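# Find the light check weight and set it on the red dish

## Task

Of the four check weights, one weighs less than the rest. Using the balance if useful (its pointer sits over white when the pans are even and leans toward the lighter pan otherwise), identify that weight and leave it lying flat on the red dish, with none of the other three on the dish. Nothing may end up inside or beneath any furniture. Apart from the weights and the dish, every object must finish resting directly on top of the same piece of furniture it started on. Nothing may count as placed if a robot is what keeps it there at the end. Finally, every gripper must have released and every arm must be moved away.

## Robot and tools

Setup: three identical i2rt Big YAM arms named arm1, arm2 and arm3. Each has six revolute joints, a two-finger gripper and a wrist camera. Two fixed room cameras, room_a and room_b, view the scene. A loose object may occasionally be nudged by an outside disturbance.

Frame: one shared scene frame, origin on the floor, +z up, in metres. The hand point is midway between the fingertips; its z axis runs along the fingers and the fingers open along its y axis. Foot poses of the arms are not printed. Reach is about 1.0 m from the joint1 axis.

Tool execute_actions: arguments actions (a list with zero or one action) and optional cameras (list of names from arm1_cam_wrist, arm2_cam_wrist, arm3_cam_wrist, room_a, room_b, all; omitted, null or ["all"] gives all; [] gives none). An action is an object keyed by robot name; each robot takes a "joints" object with absolute targets (not offsets), each a single number, keyed by joint name. Any subset of joints and robots may be given. Units and ranges: joint1_rad -2.879 to 2.879 (base yaw, positive counter-clockwise seen from above, 0 faces the foot's direction); joint2_rad 0 to 3.141 (shoulder, 0 upper arm pointing back roughly level, positive raises then swings forward); joint3_rad 0 to 3.019 (elbow, 0 folded, positive opens); joint4_rad -1.692 to 1.57 (hand pitch, positive tips fingers up); joint5_rad -1.57 to 1.57 (hand side swing, positive toward the arm's right); joint6_rad -2.094 to 2.094 (hand roll, positive clockwise seen from behind); gripper_m 0 to 0.093 metres fingertip gap. Done tolerances: ±0.045, 0.14, 0.09, 0.055, 0.03, 0.035 rad and ±0.003 m. All motions in an action begin together and may finish at different times; one action lasts at most 15 s. Unknown keys or out-of-range values reject the whole call with no motion. An empty actions list just returns state and images. Example: {"arm1": {"joints": {"gripper_m": 0.05}}, "arm2": {"joints": {"joint1_rad": 0.3}}}.

Tool wait: seconds, 0 to 10; commands nothing, returns state and images.
Tool zoom_image: camera (one of the five) and region [x0, y0, x1, y1] in pixels of that camera's latest full image, top-left origin, at most 504 by 504. Wrist images are 616x616 fisheye, room images 504x504.
Tool finished_scene: scene number (1 or 2); irreversible; reports success and starts the next scene, whose task appears in its result.

Results: each robot's joint_positions, joint torques (raw drive output per arm joint, offset, scaled and noisy, nonzero even in free air), and joint_status per joint. off_target means the joint rested away from its target and may still push. contact_stop or time_out means the joint now holds where it stopped, except a time_out joint may keep pushing toward a target limited to 0.375, 0.375, 0.113, 0.225, 0.075, 0.3 rad (joints 1 to 6) from its position; on_its_own lists such uncommanded holds, where held at is the target, not the position. "joint command not followed" (with a cause line) means a self/arm collision check withheld that arm's joint targets (its gripper target still runs); those joints read not_followed and may be retried on later actions. A pictures line lists the returned images in order; camera calibration changes are listed too. MOTOR HOT appears at 85 °C; at 100 °C an OVER-TEMPERATURE FAULT drops the arm and keys read limit_stop_at_motor_heat; resend targets afterwards.

Calibration: wrist cameras are fisheye (theta_max 90 degrees); room cameras pinhole with radial distortion. T_world_to_cam maps scene frame to camera frame; poses may be off by a few degrees and millimetres, and wrist camera poses follow reported joints.

Cautions: arms keep pushing on contact and can push hard; relieve a stuck joint by commanding its reported position. Joints can take wide paths since each moves at its own speed. Never press two robots together (fails and ends the run); the clearance check ignores fingers, housings and cameras and can act late. Held loads heat motors, even while you think, and joints holding load slowly sag. Do not drop, slam, or knock anything off the work area, onto the floor, or inside or under furniture. Before finishing, open grippers and retract arms so nothing is supported by a robot.

Each tool is called after ">>>" as name([rows], argument=value, ...), one row to a line, values as JSON.

## Session

>>> execute_actions(actions=[])

Scene clock: 0.00 s.
Joint torques (N m, as the arm reports them, + toward a larger angle): no reading
Motor temperatures (°C, as the motors report them): arm1=[25 27 23 26 26 25] | arm2=[26 26 23 24 26 25] | arm3=[26 26 23 27 27 25]
arm1.joint_positions: joint1_rad=+0.121 joint2_rad=+0.375 joint3_rad=+1.375 joint4_rad=-1.297 joint5_rad=-0.144 joint6_rad=+0.650 gripper_m=+0.094
arm1.joint_status: not commanded
arm1.hand: x=+0.9516 y=+0.4208 z=+1.4042 quat_wxyz=(-0.587, -0.386, -0.702, -0.115) (m; scene frame)
arm2.joint_positions: joint1_rad=-0.303 joint2_rad=+0.413 joint3_rad=+1.684 joint4_rad=-1.467 joint5_rad=+0.195 joint6_rad=+0.454 gripper_m=+0.095
arm2.joint_status: not commanded
arm2.hand: x=+0.1833 y=-0.4423 z=+1.5764 quat_wxyz=(-0.410, +0.347, -0.686, -0.490) (m; scene frame)
arm3.joint_positions: joint1_rad=+0.790 joint2_rad=+0.471 joint3_rad=+1.582 joint4_rad=-1.249 joint5_rad=+0.116 joint6_rad=+0.072 gripper_m=+0.094
arm3.joint_status: not commanded
arm3.hand: x=-0.9503 y=-0.0921 z=+1.5467 quat_wxyz=(-0.529, -0.478, -0.582, +0.390) (m; scene frame)
pictures: arm1_cam_wrist, arm2_cam_wrist, arm3_cam_wrist, room_a, room_b
Images, in order (width x height): arm1_cam_wrist 616x616, arm2_cam_wrist 616x616, arm3_cam_wrist 616x616, room_a 504x504, room_b 504x504.

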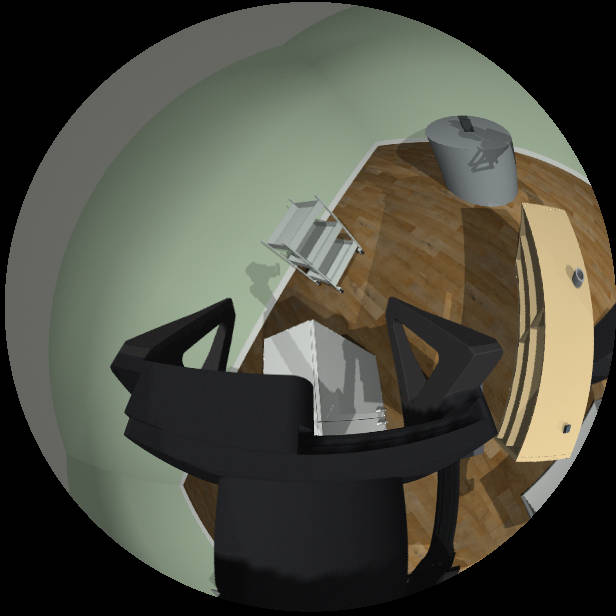

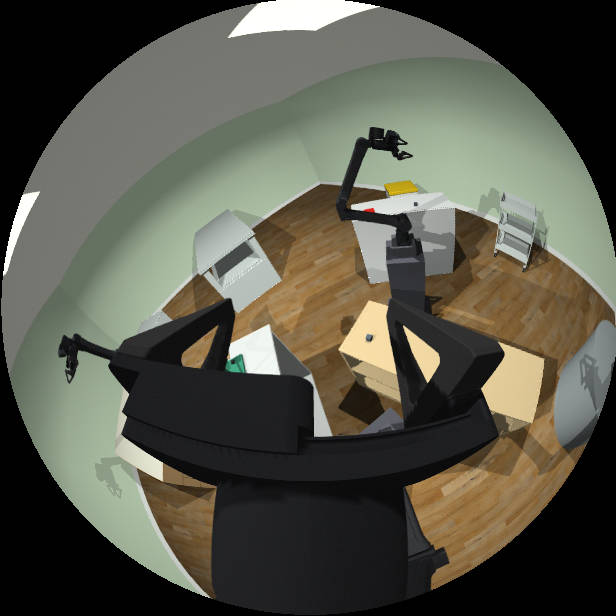

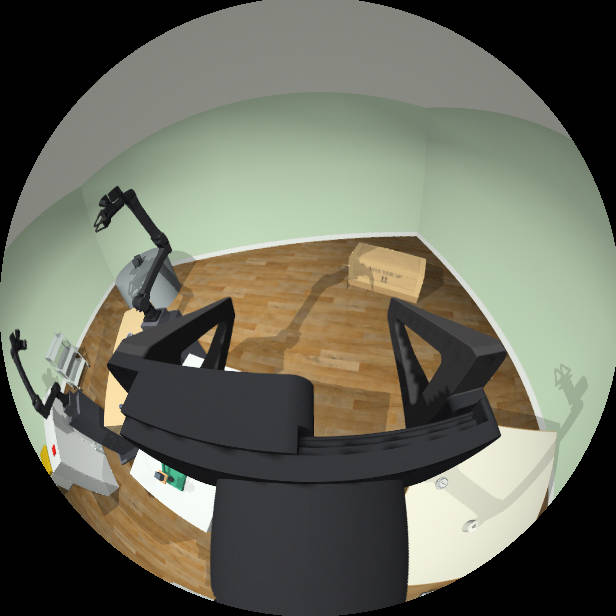

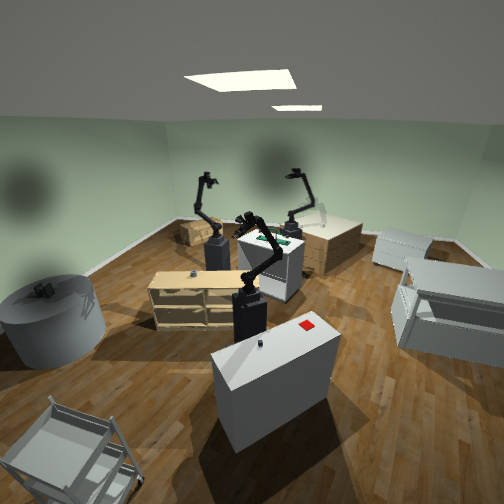

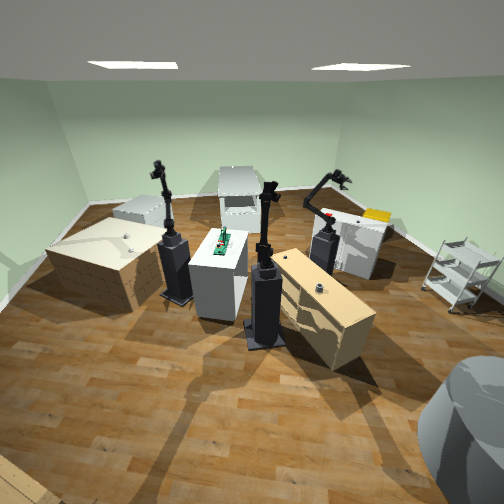

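>>> zoom_image(camera="room_b", region=[180, 200, 400, 320])

>>> zoom_image(camera="room_b", region=[40, 190, 260, 310])

>>> zoom_image(camera="room_a", region=[140, 200, 380, 380])

>>> zoom_image(camera="arm3_cam_wrist", region=[110, 430, 250, 540])

Region (180, 200, 400, 320) of room_b's 504x504 image, scaled by 2.291, with more detail than that image has; it fills the top 275 rows of this view, and the rest is white.

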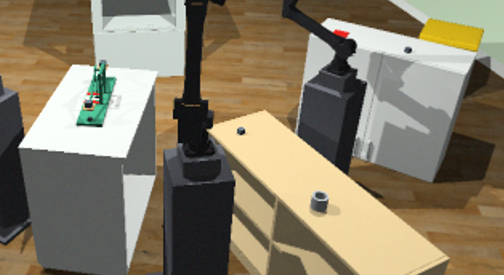

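Region (40, 190, 260, 310) of room_b's 504x504 image, scaled by 2.291, with more detail than that image has; it fills the top 275 rows of this view, and the rest is white.

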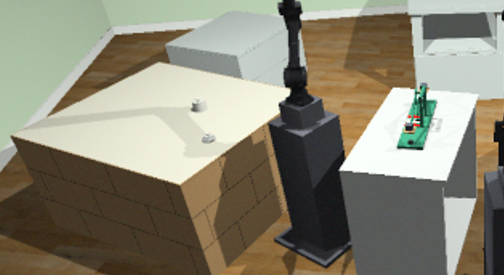

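Region (140, 200, 380, 380) of room_a's 504x504 image, scaled by 2.100, with more detail than that image has; it fills the top 378 rows of this view, and the rest is white.

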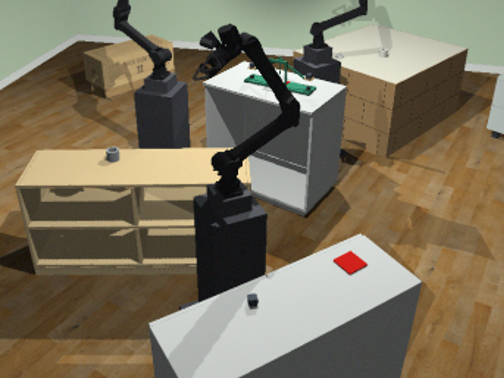

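Region (110, 430, 250, 540) of arm3_cam_wrist's 616x616 image, scaled by 3.600, with more detail than that image has; it fills the top 396 rows of this view, and the rest is white.

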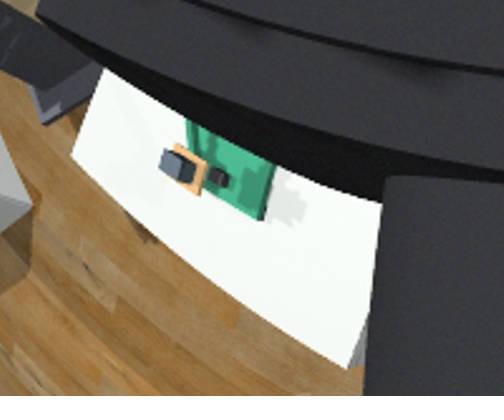

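>>> execute_actions([
  {"arm1":{"joints":{"joint2_rad":1.2,"joint3_rad":1.2,"joint4_rad":-1.3,"joint5_rad":0,"joint6_rad":0}},"arm2":{"joints":{"joint2_rad":1.2,"joint3_rad":1.2,"joint4_rad":-1.3,"joint5_rad":0,"joint6_rad":0}},"arm3":{"joints":{"joint2_rad":1.2,"joint3_rad":1.2,"joint4_rad":-1.3,"joint5_rad":0,"joint6_rad":0}}},
])

Scene clock: 2.40 s.
Joint torques (N m, as the arm reports them, + toward a larger angle): arm1=[ 2.33 -7.18  8.57  0.28  0.09 -0.12] | arm2=[-0.1  -8.67  8.69  0.69 -0.1  -0.06] | arm3=[ 0.19 -8.61  9.92  0.26 -0.23 -0.13]
Motor temperatures (°C, as the motors report them): arm1=[25 27 23 26 27 25] | arm2=[26 26 23 24 26 25] | arm3=[26 26 23 27 27 25]
arm1.joint_positions: joint1_rad=+0.121 joint2_rad=+1.198 joint3_rad=+1.199 joint4_rad=-1.297 joint5_rad=-0.003 joint6_rad=+0.015 gripper_m=+0.094
arm1.joint_status: all done
arm1.hand: x=+1.1772 y=+0.2832 z=+1.0945 quat_wxyz=(-0.137, -0.233, -0.962, +0.028) (m; scene frame)
arm2.joint_positions: joint1_rad=-0.303 joint2_rad=+1.201 joint3_rad=+1.182 joint4_rad=-1.299 joint5_rad=+0.004 joint6_rad=+0.009 gripper_m=+0.095
arm2.joint_status: all done
arm2.hand: x=+0.1643 y=-0.1008 z=+1.1781 quat_wxyz=(-0.097, +0.688, -0.714, -0.085) (m; scene frame)
arm3.joint_positions: joint1_rad=+0.790 joint2_rad=+1.209 joint3_rad=+1.173 joint4_rad=-1.294 joint5_rad=+0.003 joint6_rad=+0.013 gripper_m=+0.094
arm3.joint_status: all done
arm3.hand: x=-0.8390 y=-0.3332 z=+1.1317 quat_wxyz=(-0.098, -0.568, -0.814, +0.070) (m; scene frame)
pictures: arm1_cam_wrist, arm2_cam_wrist, arm3_cam_wrist, room_a, room_b
camera_calibration (this result's frames):
arm1_cam_wrist: T_world_to_cam=[[-0.453234, -0.891348, -0.00884595, 0.796438], [-0.842533, 0.42513, 0.33076, 0.51916], [-0.291062, 0.157365, -0.943673, 1.45197], [0, 0, 0, 1]] pos_world=[1.22099, 0.260705, 1.20551]
arm2_cam_wrist: T_world_to_cam=[[0.999455, -0.0295331, 0.0147651, -0.186869], [-0.0328455, -0.934976, 0.353188, -0.498725], [0.0033743, -0.35348, -0.935436, 1.18665], [0, 0, 0, 1]] pos_world=[0.166382, -0.0523585, 1.28894]
arm3_cam_wrist: T_world_to_cam=[[-0.938284, -0.345839, -0.00434265, -0.896421], [-0.321628, 0.867843, 0.378688, -0.405275], [-0.127196, 0.356713, -0.925514, 1.18059], [0, 0, 0, 1]] pos_world=[-0.821277, -0.379437, 1.24224]
Images, in order (width x height): arm1_cam_wrist 616x616, arm2_cam_wrist 616x616, arm3_cam_wrist 616x616, room_a 504x504, room_b 504x504.

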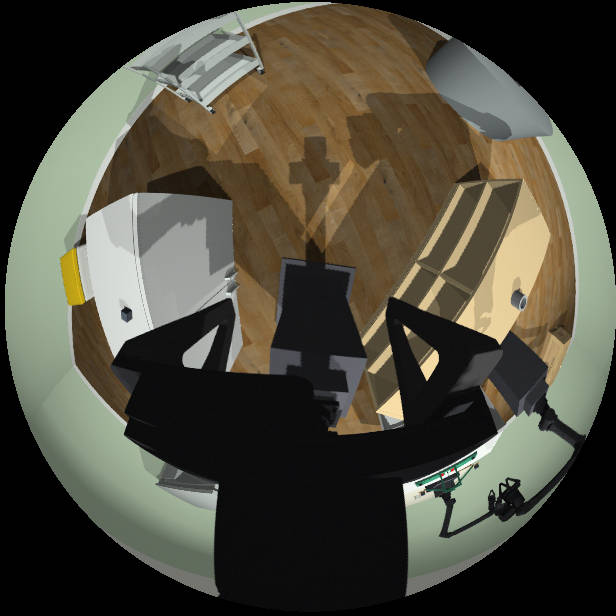

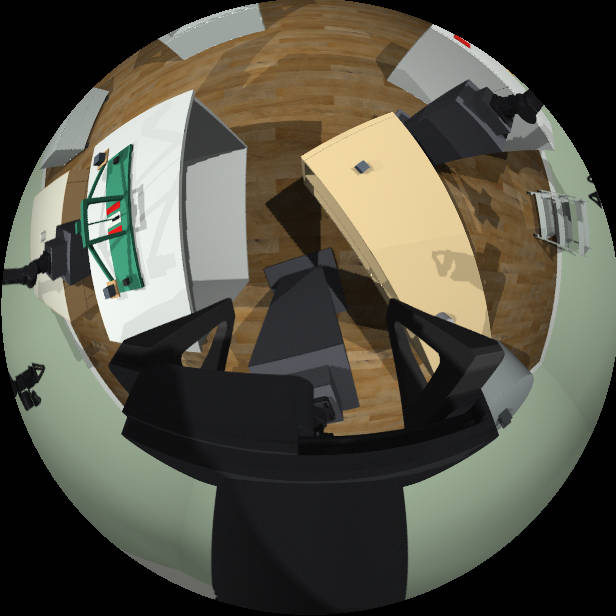

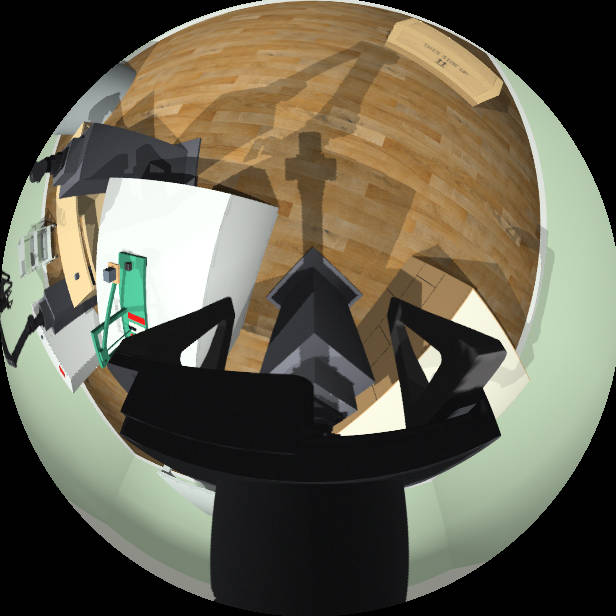

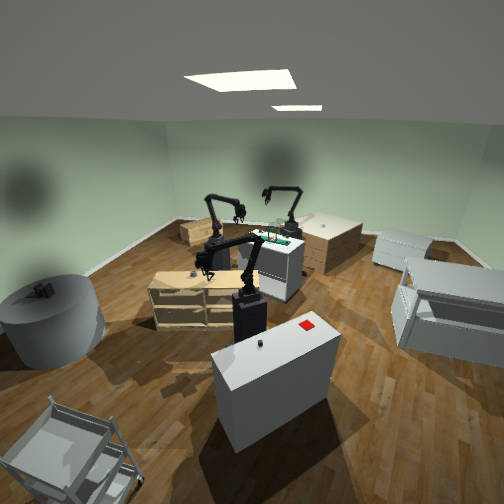

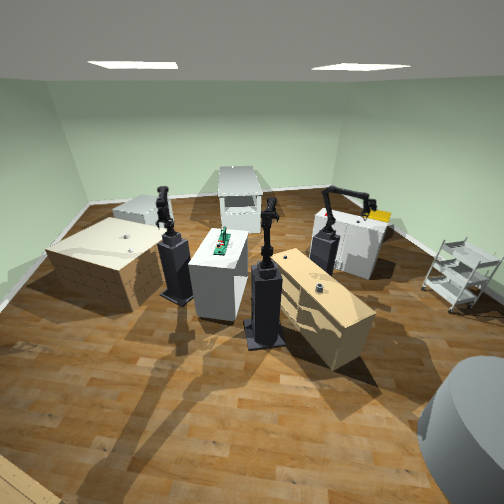

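>>> execute_actions([
  {"arm1":{"joints":{"joint4_rad":-0.2}},"arm2":{"joints":{"joint3_rad":2.0}},"arm3":{"joints":{"joint2_rad":0.4}}},
], cameras=[])

>>> execute_actions([
  {"arm1":{"joints":{"joint1_rad":1.2}},"arm2":{"joints":{"joint1_rad":0.5}},"arm3":{"joints":{"joint1_rad":-0.3}}},
], cameras=["room_a","room_b"])

Scene clock: 9.47 s.
Joint torques (N m, as the arm reports them, + toward a larger angle): arm1=[ 1.54 -8.32  9.56  2.54  0.1  -0.07] | arm2=[-0.05 -6.44  9.18  1.74 -0.1  -0.06] | arm3=[ 0.18  4.54  8.45  1.55 -0.23 -0.14]
Motor temperatures (°C, as the motors report them): arm1=[25 27 24 26 27 25] | arm2=[26 26 25 24 26 25] | arm3=[26 26 24 27 27 25]
arm1.joint_positions: joint1_rad=+0.121 joint2_rad=+1.198 joint3_rad=+1.199 joint4_rad=-0.235 joint5_rad=-0.003 joint6_rad=+0.014 gripper_m=+0.094
arm1.joint_status: all done
arm1.hand: x=+1.3308 y=+0.2065 z=+1.2749 quat_wxyz=(-0.607, -0.184, -0.761, +0.135) (m; scene frame)
arm2.joint_positions: joint1_rad=-0.303 joint2_rad=+1.196 joint3_rad=+1.959 joint4_rad=-1.300 joint5_rad=+0.004 joint6_rad=+0.009 gripper_m=+0.095
arm2.joint_status: all done
arm2.hand: x=+0.1615 y=-0.0607 z=+1.5618 quat_wxyz=(-0.359, +0.603, -0.624, -0.344) (m; scene frame)
arm3.joint_positions: joint1_rad=+0.790 joint2_rad=+0.391 joint3_rad=+1.173 joint4_rad=-1.295 joint5_rad=+0.003 joint6_rad=+0.013 gripper_m=+0.094
arm3.joint_status: all done
arm3.hand: x=-0.9129 y=-0.1375 z=+1.3613 quat_wxyz=(-0.416, -0.493, -0.708, +0.286) (m; scene frame)
pictures: none
No camera images: the call's "cameras" was empty. Leave "cameras" out to get every camera's image.

Scene clock: 11.03 s.
Joint torques (N m, as the arm reports them, + toward a larger angle): arm1=[ 2.45 -9.23  9.55  2.61  0.03 -0.09] | arm2=[ 0.05 -6.9   9.14  1.73 -0.01 -0.04] | arm3=[-0.45  4.55  8.4   1.54 -0.14 -0.13]
Motor temperatures (°C, as the motors report them): arm1=[25 27 24 26 27 25] | arm2=[26 26 25 24 26 25] | arm3=[26 26 25 27 27 25]
arm1.joint_positions: joint1_rad=+1.196 joint2_rad=+1.198 joint3_rad=+1.199 joint4_rad=-0.235 joint5_rad=-0.001 joint6_rad=+0.013 gripper_m=+0.094
arm1.joint_status: all done
arm1.hand: x=+1.2857 y=+0.7864 z=+1.2751 quat_wxyz=(-0.592, +0.233, -0.748, -0.191) (m; scene frame)
arm2.joint_positions: joint1_rad=+0.499 joint2_rad=+1.196 joint3_rad=+1.959 joint4_rad=-1.300 joint5_rad=+0.001 joint6_rad=+0.008 gripper_m=+0.095
arm2.joint_status: all done
arm2.hand: x=-0.1542 y=-0.1835 z=+1.5579 quat_wxyz=(-0.194, +0.801, -0.339, -0.453) (m; scene frame)
arm3.joint_positions: joint1_rad=-0.290 joint2_rad=+0.391 joint3_rad=+1.173 joint4_rad=-1.295 joint5_rad=+0.000 joint6_rad=+0.012 gripper_m=+0.094
arm3.joint_status: all done
arm3.hand: x=-1.0976 y=-0.1042 z=+1.3618 quat_wxyz=(-0.213, -0.787, -0.353, +0.459) (m; scene frame)
pictures: room_a, room_b
Images, in order (width x height): room_a 504x504, room_b 504x504.

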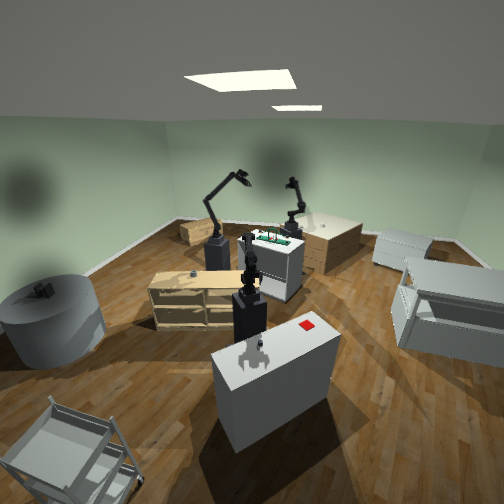

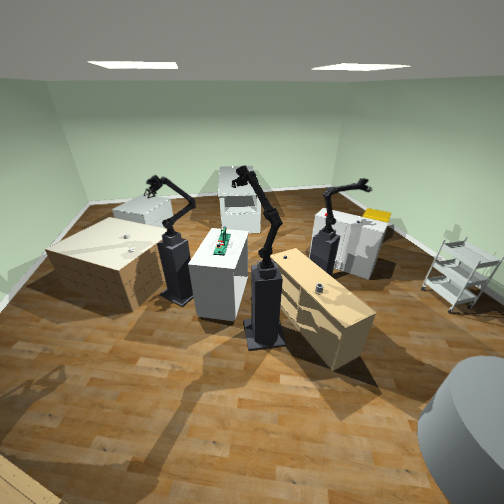

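>>> execute_actions([
  {"arm1":{"joints":{"joint1_rad":1.5,"joint2_rad":1.4,"joint3_rad":1.3,"joint4_rad":-1.4}},"arm2":{"joints":{"joint1_rad":-0.57,"joint2_rad":1.6,"joint3_rad":1.5,"joint4_rad":-1.4}},"arm3":{"joints":{"joint1_rad":2.03,"joint2_rad":1.1,"joint3_rad":1.3,"joint4_rad":-1.5}}},
])

Scene clock: 14.93 s.
Joint torques (N m, as the arm reports them, + toward a larger angle): arm1=[  1.54 -11.56  11.68  -0.4    0.07  -0.08] | arm2=[  0.33 -16.11   8.43   0.02   0.04  -0.03] | arm3=[ 0.73 -7.43  9.53  0.22 -0.11 -0.12]
Motor temperatures (°C, as the motors report them): arm1=[25 27 25 26 27 25] | arm2=[26 26 26 24 26 25] | arm3=[26 26 25 27 27 25]
arm1.joint_positions: joint1_rad=+1.511 joint2_rad=+1.420 joint3_rad=+1.254 joint4_rad=-1.381 joint5_rad=-0.001 joint6_rad=+0.012 gripper_m=+0.094
arm1.joint_status: all done
arm1.hand: x=+1.0709 y=+0.7910 z=+1.0288 quat_wxyz=(-0.013, +0.443, -0.896, -0.005) (m; scene frame)
arm2.joint_positions: joint1_rad=-0.575 joint2_rad=+1.602 joint3_rad=+1.481 joint4_rad=-1.391 joint5_rad=+0.000 joint6_rad=+0.007 gripper_m=+0.095
arm2.joint_status: all done
arm2.hand: x=+0.2999 y=-0.0195 z=+1.1324 quat_wxyz=(-0.029, +0.590, -0.807, -0.016) (m; scene frame)
arm3.joint_positions: joint1_rad=+2.024 joint2_rad=+1.112 joint3_rad=+1.276 joint4_rad=-1.493 joint5_rad=-0.001 joint6_rad=+0.012 gripper_m=+0.094
arm3.joint_status: all done
arm3.hand: x=-0.6273 y=+0.0428 z=+1.1980 quat_wxyz=(-0.119, +0.009, -0.993, -0.001) (m; scene frame)
pictures: arm1_cam_wrist, arm2_cam_wrist, arm3_cam_wrist, room_a, room_b
camera_calibration (this result's frames):
arm1_cam_wrist: T_world_to_cam=[[0.795875, -0.605454, 0.00272762, -0.375393], [-0.504487, -0.660648, 0.555911, 0.500654], [-0.334777, -0.443812, -0.831237, 1.68582], [0, 0, 0, 1]] pos_world=[1.11571, 0.851662, 1.12402]
arm2_cam_wrist: T_world_to_cam=[[0.95561, -0.294466, 0.00993382, -0.305794], [-0.255572, -0.811672, 0.525235, -0.527697], [-0.146601, -0.504459, -0.850899, 1.11843], [0, 0, 0, 1]] pos_world=[0.321318, 0.0458382, 1.23187]
arm3_cam_wrist: T_world_to_cam=[[0.0186056, -0.999795, -0.00797445, 0.0651366], [-0.924362, -0.0202406, 0.380978, -1.03145], [-0.381062, 0.000282952, -0.92455, 0.989583], [0, 0, 0, 1]] pos_world=[-0.577556, 0.0439661, 1.3084]
Images, in order (width x height): arm1_cam_wrist 616x616, arm2_cam_wrist 616x616, arm3_cam_wrist 616x616, room_a 504x504, room_b 504x504.

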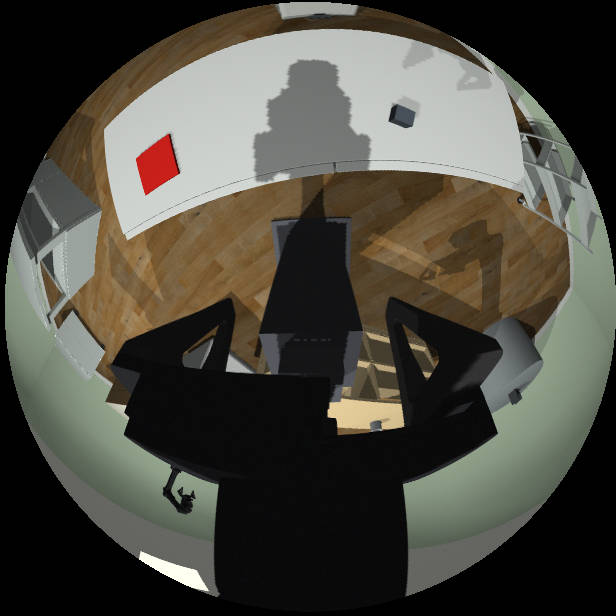

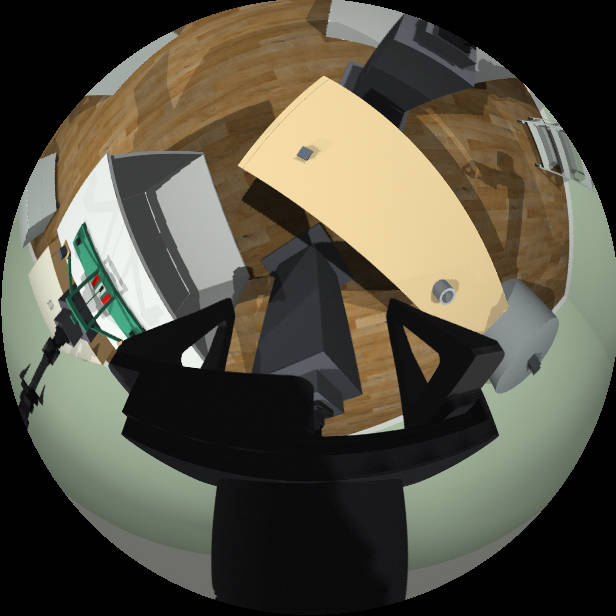

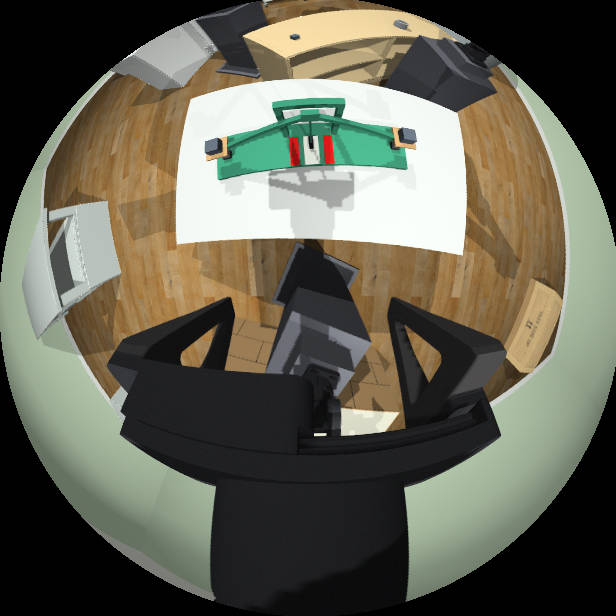

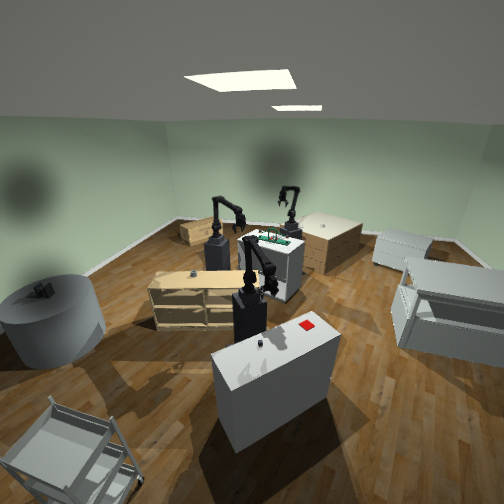

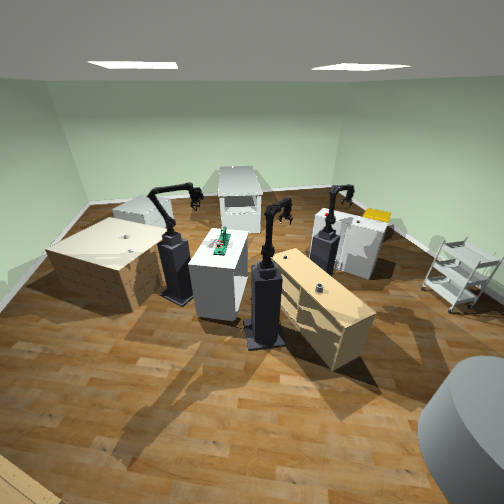

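>>> zoom_image(camera="arm3_cam_wrist", region=[190, 80, 430, 200])

Region (190, 80, 430, 200) of arm3_cam_wrist's 616x616 image, scaled by 2.100, with more detail than that image has.

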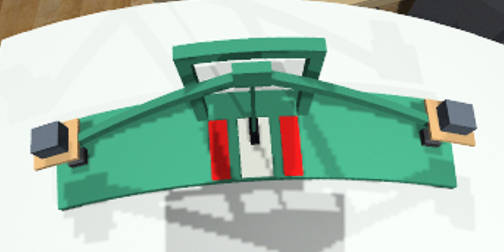

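>>> execute_actions([
  {"arm1":{"joints":{"joint1_rad":1.265,"joint3_rad":1.857}},"arm2":{"joints":{"joint3_rad":1.967,"joint2_rad":2.0}},"arm3":{"joints":{"joint1_rad":1.72,"joint6_rad":1.2,"joint3_rad":2.08,"gripper_m":0.07}}},
], cameras=[])

>>> execute_actions([
  {"arm1":{"joints":{"joint2_rad":2.118,"joint4_rad":-1.31}},"arm2":{"joints":{"joint2_rad":2.62,"joint4_rad":-0.918}},"arm3":{"joints":{"joint2_rad":2.042,"joint4_rad":-1.609}}},
])

Scene clock: 18.50 s.
Joint torques (N m, as the arm reports them, + toward a larger angle): arm1=[  1.68 -10.82  12.58   0.37   0.01  -0.06] | arm2=[  0.32 -21.86  10.88   0.37   0.04  -0.03] | arm3=[-0.12 -2.82  7.4   1.61 -0.08  0.09]
Motor temperatures (°C, as the motors report them): arm1=[25 27 25 26 27 25] | arm2=[26 26 26 24 26 25] | arm3=[26 26 25 27 27 25]
arm1.joint_positions: joint1_rad=+1.257 joint2_rad=+1.407 joint3_rad=+1.806 joint4_rad=-1.386 joint5_rad=+0.001 joint6_rad=+0.012 gripper_m=+0.094
arm1.joint_status: all done
arm1.hand: x=+1.2234 y=+0.7800 z=+1.2820 quat_wxyz=(-0.274, +0.312, -0.905, -0.096) (m; scene frame)
arm2.joint_positions: joint1_rad=-0.575 joint2_rad=+2.000 joint3_rad=+1.913 joint4_rad=-1.399 joint5_rad=+0.000 joint6_rad=+0.007 gripper_m=+0.095
arm2.joint_status: all done
arm2.hand: x=+0.3440 y=+0.1215 z=+1.0866 quat_wxyz=(-0.040, +0.590, -0.806, -0.024) (m; scene frame)
arm3.joint_positions: joint1_rad=+1.725 joint2_rad=+1.098 joint3_rad=+2.053 joint4_rad=-1.498 joint5_rad=+0.000 joint6_rad=+1.187 gripper_m=+0.070
arm3.joint_status: all done
arm3.hand: x=-0.6482 y=-0.0574 z=+1.5575 quat_wxyz=(-0.441, -0.579, -0.651, -0.215) (m; scene frame)
pictures: none
No camera images: the call's "cameras" was empty. Leave "cameras" out to get every camera's image.

Scene clock: 20.27 s.
Joint torques (N m, as the arm reports them, + toward a larger angle): arm1=[  1.98 -22.12   9.29   0.53   0.02  -0.05] | arm2=[  0.29 -28.29   6.64   0.45   0.04  -0.03] | arm3=[ -0.22 -19.95   9.44  -0.43  -0.03   0.16]
Motor temperatures (°C, as the motors report them): arm1=[25 27 25 26 27 25] | arm2=[26 27 26 24 26 25] | arm3=[26 26 25 27 27 25]
arm1.joint_positions: joint1_rad=+1.257 joint2_rad=+2.154 joint3_rad=+1.834 joint4_rad=-1.324 joint5_rad=+0.001 joint6_rad=+0.012 gripper_m=+0.094
arm1.joint_status: all done
arm1.hand: x=+1.3169 y=+0.8535 z=+0.8679 quat_wxyz=(+0.031, +0.325, -0.945, +0.013) (m; scene frame)
arm2.joint_positions: joint1_rad=-0.575 joint2_rad=+2.642 joint3_rad=+1.946 joint4_rad=-0.927 joint5_rad=+0.000 joint6_rad=+0.007 gripper_m=+0.095
arm2.joint_status: all done
arm2.hand: x=+0.3556 y=+0.1471 z=+0.6802 quat_wxyz=(+0.015, +0.590, -0.807, +0.017) (m; scene frame)
arm3.joint_positions: joint1_rad=+1.725 joint2_rad=+2.048 joint3_rad=+2.053 joint4_rad=-1.601 joint5_rad=+0.000 joint6_rad=+1.187 gripper_m=+0.070
arm3.joint_status: all done
arm3.hand: x=-0.3698 y=-0.1367 z=+1.0654 quat_wxyz=(+0.012, -0.666, -0.746, +0.008) (m; scene frame)
pictures: arm1_cam_wrist, arm2_cam_wrist, arm3_cam_wrist, room_a, room_b
camera_calibration (this result's frames):
arm1_cam_wrist: T_world_to_cam=[[0.617895, -0.786248, 0.0044388, -0.145757], [-0.610581, -0.476269, 0.632739, 0.671175], [-0.495376, -0.393676, -0.774353, 1.7815], [0, 0, 0, 1]] pos_world=[1.38238, 0.906393, 0.955478]
arm2_cam_wrist: T_world_to_cam=[[0.955654, -0.294331, 0.00971566, -0.305384], [-0.237656, -0.751315, 0.615667, -0.217514], [-0.17391, -0.590674, -0.787946, 0.805419], [0, 0, 0, 1]] pos_world=[0.380219, 0.222435, 0.77151]
arm3_cam_wrist: T_world_to_cam=[[-0.993551, -0.111643, 0.0197973, -0.402589], [-0.0780436, 0.800026, 0.594867, -0.549321], [-0.082251, 0.589486, -0.80358, 1.02729], [0, 0, 0, 1]] pos_world=[-0.358368, -0.211047, 1.16025]
Images, in order (width x height): arm1_cam_wrist 616x616, arm2_cam_wrist 616x616, arm3_cam_wrist 616x616, room_a 504x504, room_b 504x504.

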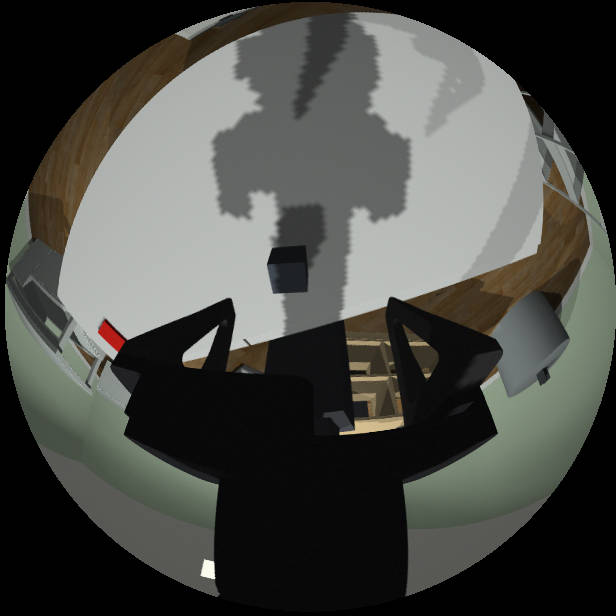

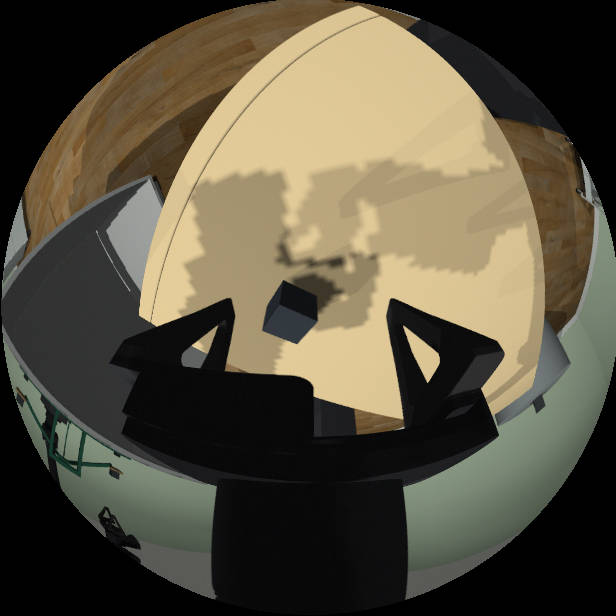

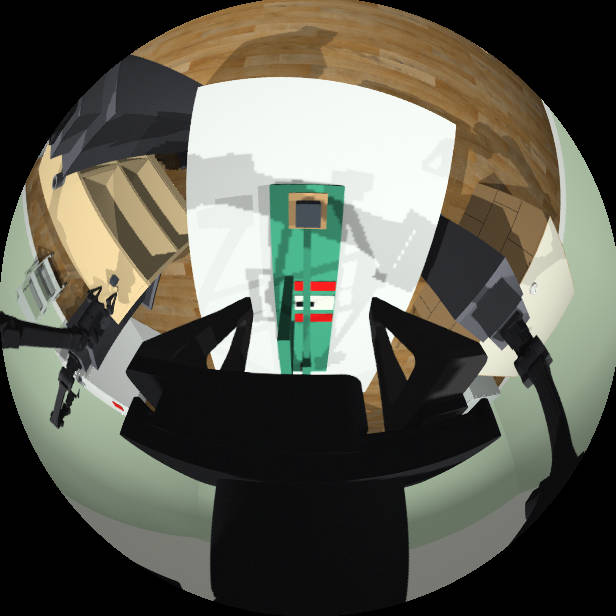

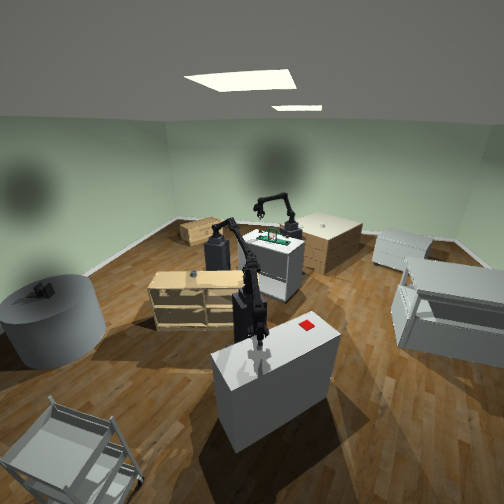

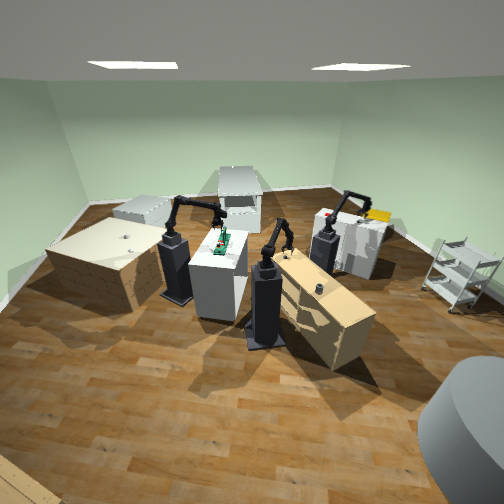

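>>> zoom_image(camera="arm2_cam_wrist", region=[220, 250, 400, 380])

Region (220, 250, 400, 380) of arm2_cam_wrist's 616x616 image, scaled by 2.800, with more detail than that image has.

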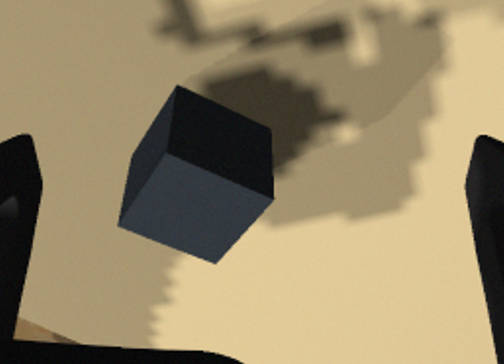

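>>> execute_actions([
  {"arm1":{"joints":{"joint1_rad":1.295,"joint2_rad":2.09,"joint3_rad":1.685,"joint4_rad":-1.11}},"arm2":{"joints":{"joint1_rad":-0.555,"joint6_rad":0.47,"joint2_rad":2.545,"joint3_rad":1.815,"joint4_rad":-0.79}},"arm3":{"joints":{"joint1_rad":1.697,"joint2_rad":2.11,"joint3_rad":1.815,"joint4_rad":-1.24}}},
], cameras=["arm1_cam_wrist","arm2_cam_wrist","arm3_cam_wrist"])

Scene clock: 23.83 s.
Joint torques (N m, as the arm reports them, + toward a larger angle): arm1=[  2.25 -20.46   7.21   0.69  -0.02  -0.13] | arm2=[  0.   -27.     4.47   0.72   0.09   0.13] | arm3=[ -0.45 -21.32   8.05   0.35  -0.04   0.15]
Motor temperatures (°C, as the motors report them): arm1=[25 28 25 26 27 25] | arm2=[26 27 26 24 26 25] | arm3=[26 26 25 27 27 25]
arm1.joint_positions: joint1_rad=+1.289 joint2_rad=+2.114 joint3_rad=+1.687 joint4_rad=-1.131 joint5_rad=+0.001 joint6_rad=+0.012 gripper_m=+0.094
arm1.joint_status: all done
arm1.hand: x=+1.3002 y=+0.8660 z=+0.8392 quat_wxyz=(-0.009, +0.341, -0.940, -0.001) (m; scene frame)
arm2.joint_positions: joint1_rad=-0.557 joint2_rad=+2.561 joint3_rad=+1.824 joint4_rad=-0.801 joint5_rad=+0.000 joint6_rad=+0.460 gripper_m=+0.095
arm2.joint_status: all done
arm2.hand: x=+0.3437 y=+0.1505 z=+0.6977 quat_wxyz=(-0.017, +0.402, -0.915, -0.013) (m; scene frame)
arm3.joint_positions: joint1_rad=+1.705 joint2_rad=+2.129 joint3_rad=+1.803 joint4_rad=-1.250 joint5_rad=+0.000 joint6_rad=+1.187 gripper_m=+0.070
arm3.joint_status: all done
arm3.hand: x=-0.3651 y=-0.1517 z=+0.9215 quat_wxyz=(+0.002, -0.673, -0.739, +0.003) (m; scene frame)
pictures: arm1_cam_wrist, arm2_cam_wrist, arm3_cam_wrist
camera_calibration (this result's frames):
arm1_cam_wrist: T_world_to_cam=[[0.642984, -0.765871, 0.0037677, -0.175155], [-0.633749, -0.529286, 0.564108, 0.818715], [-0.43004, -0.3651, -0.825692, 1.68938], [0, 0, 0, 1]] pos_world=[1.35798, 0.915983, 0.933727]
arm2_cam_wrist: T_world_to_cam=[[0.742641, -0.669628, -0.00911625, -0.150352], [-0.557388, -0.625595, 0.545848, -0.0888411], [-0.371218, -0.400288, -0.837835, 0.893147], [0, 0, 0, 1]] pos_world=[0.393691, 0.201257, 0.795433]
arm3_cam_wrist: T_world_to_cam=[[-0.995765, -0.091936, -0.0000764233, -0.376318], [-0.0743747, 0.805069, 0.588501, -0.443344], [-0.0540429, 0.586014, -0.808497, 0.935219], [0, 0, 0, 1]] pos_world=[-0.357156, -0.225726, 1.017]
Images, in order (width x height): arm1_cam_wrist 616x616, arm2_cam_wrist 616x616, arm3_cam_wrist 616x616.

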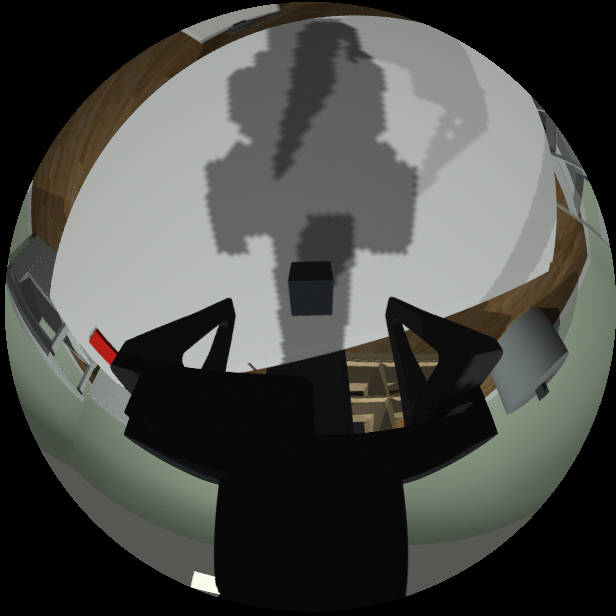

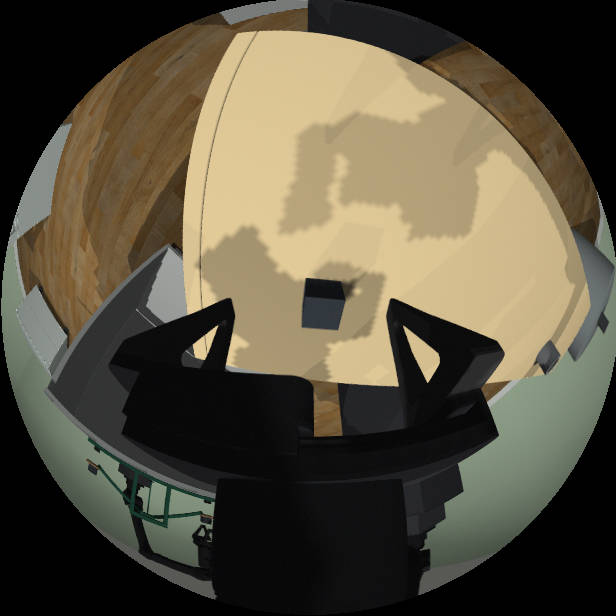

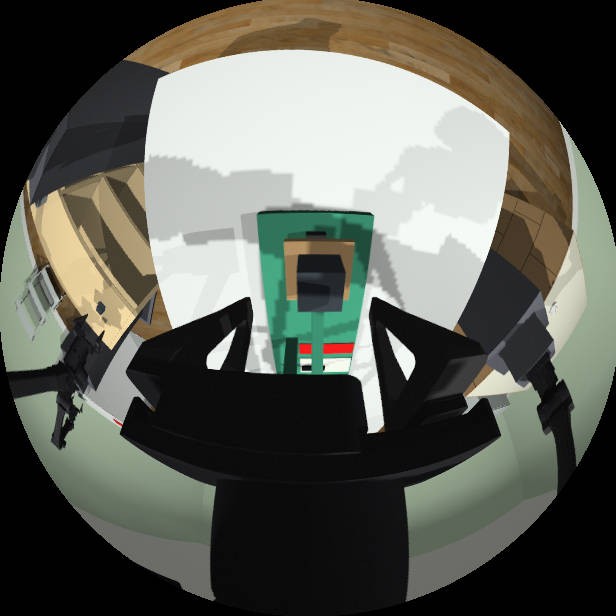

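>>> execute_actions([
  {"arm1":{"joints":{"joint2_rad":2.148,"joint3_rad":1.625,"joint4_rad":-1.005}},"arm2":{"joints":{"joint2_rad":2.61,"joint3_rad":1.80,"joint4_rad":-0.745}},"arm3":{"joints":{"joint2_rad":2.153,"joint3_rad":1.734,"joint4_rad":-1.11}}},
], cameras=["arm1_cam_wrist","arm2_cam_wrist","arm3_cam_wrist"])

Scene clock: 25.27 s.
Joint torques (N m, as the arm reports them, + toward a larger angle): arm1=[  1.41 -18.11   6.88   0.83  -0.03  -0.03] | arm2=[  0.05 -22.38   4.22   0.76   0.08   0.13] | arm3=[ -0.4  -20.01   7.15   0.43  -0.03   0.15]
Motor temperatures (°C, as the motors report them): arm1=[25 28 25 26 27 25] | arm2=[26 27 26 24 26 25] | arm3=[26 26 25 27 27 25]
arm1.joint_positions: joint1_rad=+1.289 joint2_rad=+2.136 joint3_rad=+1.630 joint4_rad=-1.025 joint5_rad=+0.001 joint6_rad=+0.012 gripper_m=+0.094
arm1.joint_status: all done
arm1.hand: x=+1.2999 y=+0.8656 z=+0.8070 quat_wxyz=(-0.021, +0.341, -0.940, -0.006) (m; scene frame)
arm2.joint_positions: joint1_rad=-0.557 joint2_rad=+2.578 joint3_rad=+1.811 joint4_rad=-0.756 joint5_rad=+0.000 joint6_rad=+0.461 gripper_m=+0.095
arm2.joint_status: all done
arm2.hand: x=+0.3432 y=+0.1482 z=+0.6826 quat_wxyz=(-0.021, +0.402, -0.915, -0.018) (m; scene frame)
arm3.joint_positions: joint1_rad=+1.705 joint2_rad=+2.152 joint3_rad=+1.734 joint4_rad=-1.120 joint5_rad=+0.000 joint6_rad=+1.187 gripper_m=+0.070
arm3.joint_status: all done
arm3.hand: x=-0.3623 y=-0.1527 z=+0.8827 quat_wxyz=(-0.015, -0.673, -0.739, -0.005) (m; scene frame)
pictures: arm1_cam_wrist, arm2_cam_wrist, arm3_cam_wrist
camera_calibration (this result's frames):
arm1_cam_wrist: T_world_to_cam=[[0.642971, -0.765882, 0.00350925, -0.1749], [-0.644924, -0.538942, 0.541863, 0.877272], [-0.413112, -0.350665, -0.84046, 1.63988], [0, 0, 0, 1]] pos_world=[1.35568, 0.913893, 0.903502]
arm2_cam_wrist: T_world_to_cam=[[0.742501, -0.669686, -0.0146241, -0.14784], [-0.559449, -0.631989, 0.53629, -0.0741925], [-0.368388, -0.390014, -0.843907, 0.88101], [0, 0, 0, 1]] pos_world=[0.392818, 0.197711, 0.781117]
arm3_cam_wrist: T_world_to_cam=[[-0.995115, -0.0922747, -0.0351042, -0.342528], [-0.0955786, 0.811356, 0.576685, -0.41579], [-0.0247314, 0.577223, -0.816212, 0.920665], [0, 0, 0, 1]] pos_world=[-0.357826, -0.225682, 0.979214]
Images, in order (width x height): arm1_cam_wrist 616x616, arm2_cam_wrist 616x616, arm3_cam_wrist 616x616.

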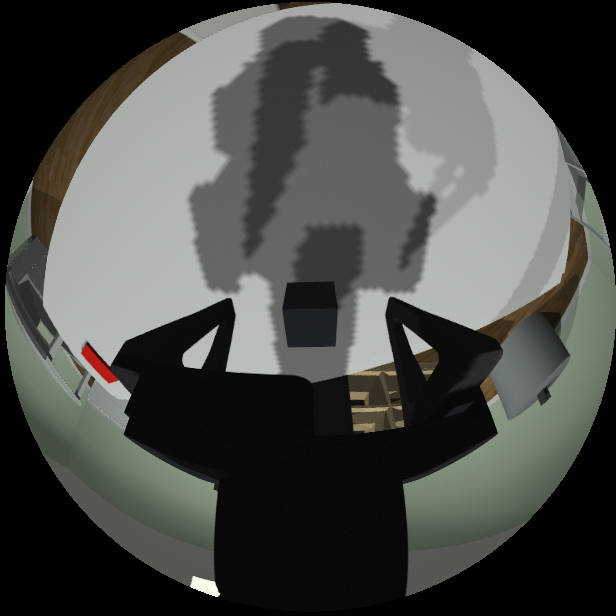

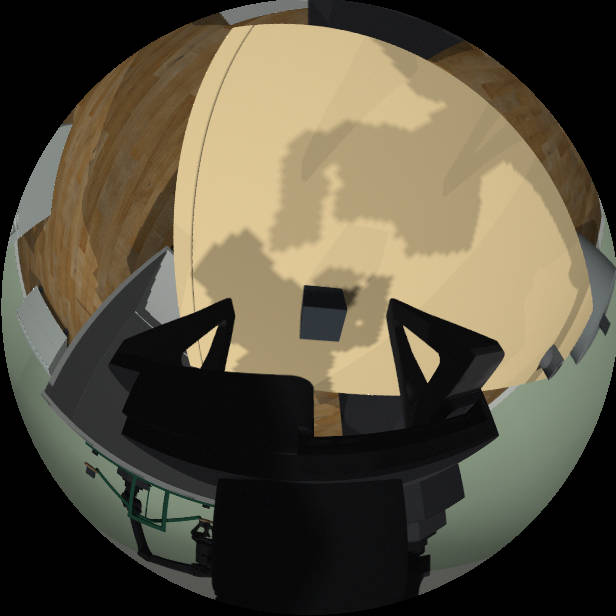

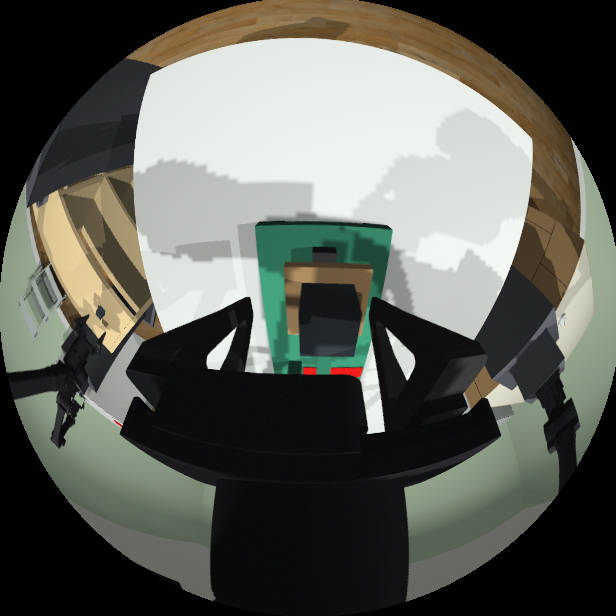

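>>> execute_actions([
  {"arm1":{"joints":{"joint2_rad":2.175,"joint3_rad":1.60,"joint4_rad":-0.99}},"arm2":{"joints":{"joint2_rad":2.635,"joint3_rad":1.772,"joint4_rad":-0.716}},"arm3":{"joints":{"joint2_rad":2.17,"joint3_rad":1.70}}},
], cameras=["arm1_cam_wrist","arm2_cam_wrist","arm3_cam_wrist"])

Scene clock: 26.80 s.
Joint torques (N m, as the arm reports them, + toward a larger angle): arm1=[  2.57 -17.17   6.4    0.87  -0.01  -0.09] | arm2=[ -0.02 -21.95   4.18   0.67   0.08   0.13] | arm3=[ -0.37 -19.36   6.9    0.26  -0.03   0.15]
Motor temperatures (°C, as the motors report them): arm1=[25 28 25 26 27 25] | arm2=[26 27 26 24 26 25] | arm3=[26 27 25 27 27 25]
arm1.joint_positions: joint1_rad=+1.289 joint2_rad=+2.154 joint3_rad=+1.607 joint4_rad=-1.008 joint5_rad=+0.001 joint6_rad=+0.011 gripper_m=+0.094
arm1.joint_status: all done
arm1.hand: x=+1.2934 y=+0.8602 z=+0.7886 quat_wxyz=(-0.011, +0.342, -0.940, -0.002) (m; scene frame)
arm2.joint_positions: joint1_rad=-0.557 joint2_rad=+2.610 joint3_rad=+1.778 joint4_rad=-0.726 joint5_rad=+0.000 joint6_rad=+0.461 gripper_m=+0.095
arm2.joint_status: all done
arm2.hand: x=+0.3374 y=+0.1275 z=+0.6537 quat_wxyz=(-0.010, +0.402, -0.916, -0.005) (m; scene frame)
arm3.joint_positions: joint1_rad=+1.705 joint2_rad=+2.162 joint3_rad=+1.702 joint4_rad=-1.117 joint5_rad=+0.000 joint6_rad=+1.187 gripper_m=+0.070
arm3.joint_status: all done
arm3.hand: x=-0.3756 y=-0.1488 z=+0.8654 quat_wxyz=(+0.003, -0.673, -0.739, +0.004) (m; scene frame)
pictures: arm1_cam_wrist, arm2_cam_wrist, arm3_cam_wrist
camera_calibration (this result's frames):
arm1_cam_wrist: T_world_to_cam=[[0.644726, -0.764403, 0.0041578, -0.178856], [-0.63415, -0.531813, 0.561274, 0.844781], [-0.426828, -0.364504, -0.82762, 1.63937], [0, 0, 0, 1]] pos_world=[1.35076, 0.910107, 0.883369]
arm2_cam_wrist: T_world_to_cam=[[0.742233, -0.670142, 0.000360103, -0.167505], [-0.554378, -0.613713, 0.562158, -0.0959338], [-0.376505, -0.417452, -0.827029, 0.841619], [0, 0, 0, 1]] pos_world=[0.388018, 0.180208, 0.750034]
arm3_cam_wrist: T_world_to_cam=[[-0.995764, -0.0919289, 0.00169313, -0.388034], [-0.0732926, 0.804748, 0.589075, -0.413618], [-0.0555156, 0.586456, -0.808076, 0.886784], [0, 0, 0, 1]] pos_world=[-0.367475, -0.222874, 0.960898]
Images, in order (width x height): arm1_cam_wrist 616x616, arm2_cam_wrist 616x616, arm3_cam_wrist 616x616.

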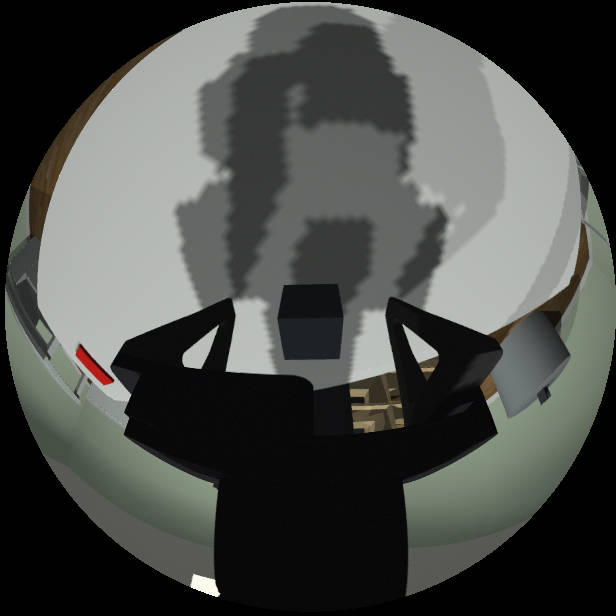

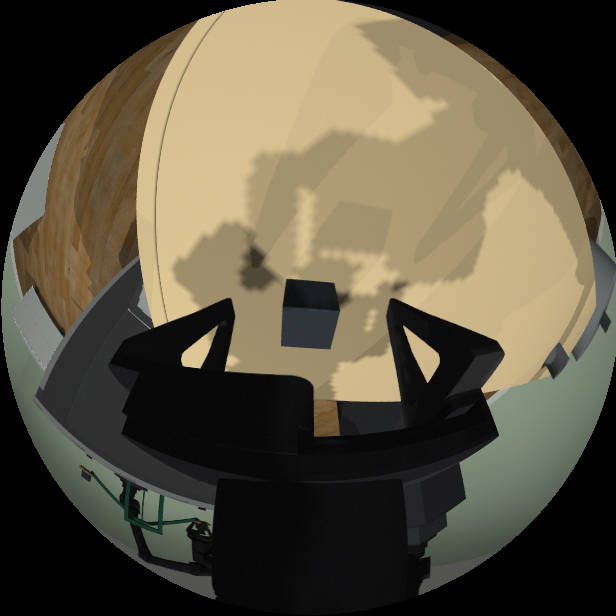

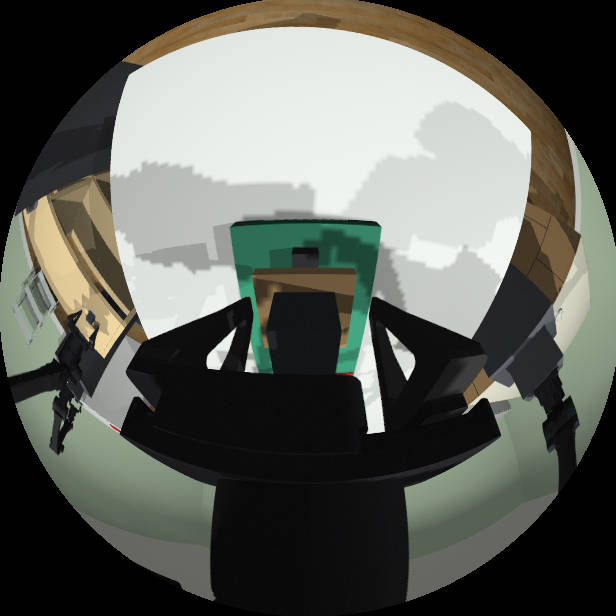

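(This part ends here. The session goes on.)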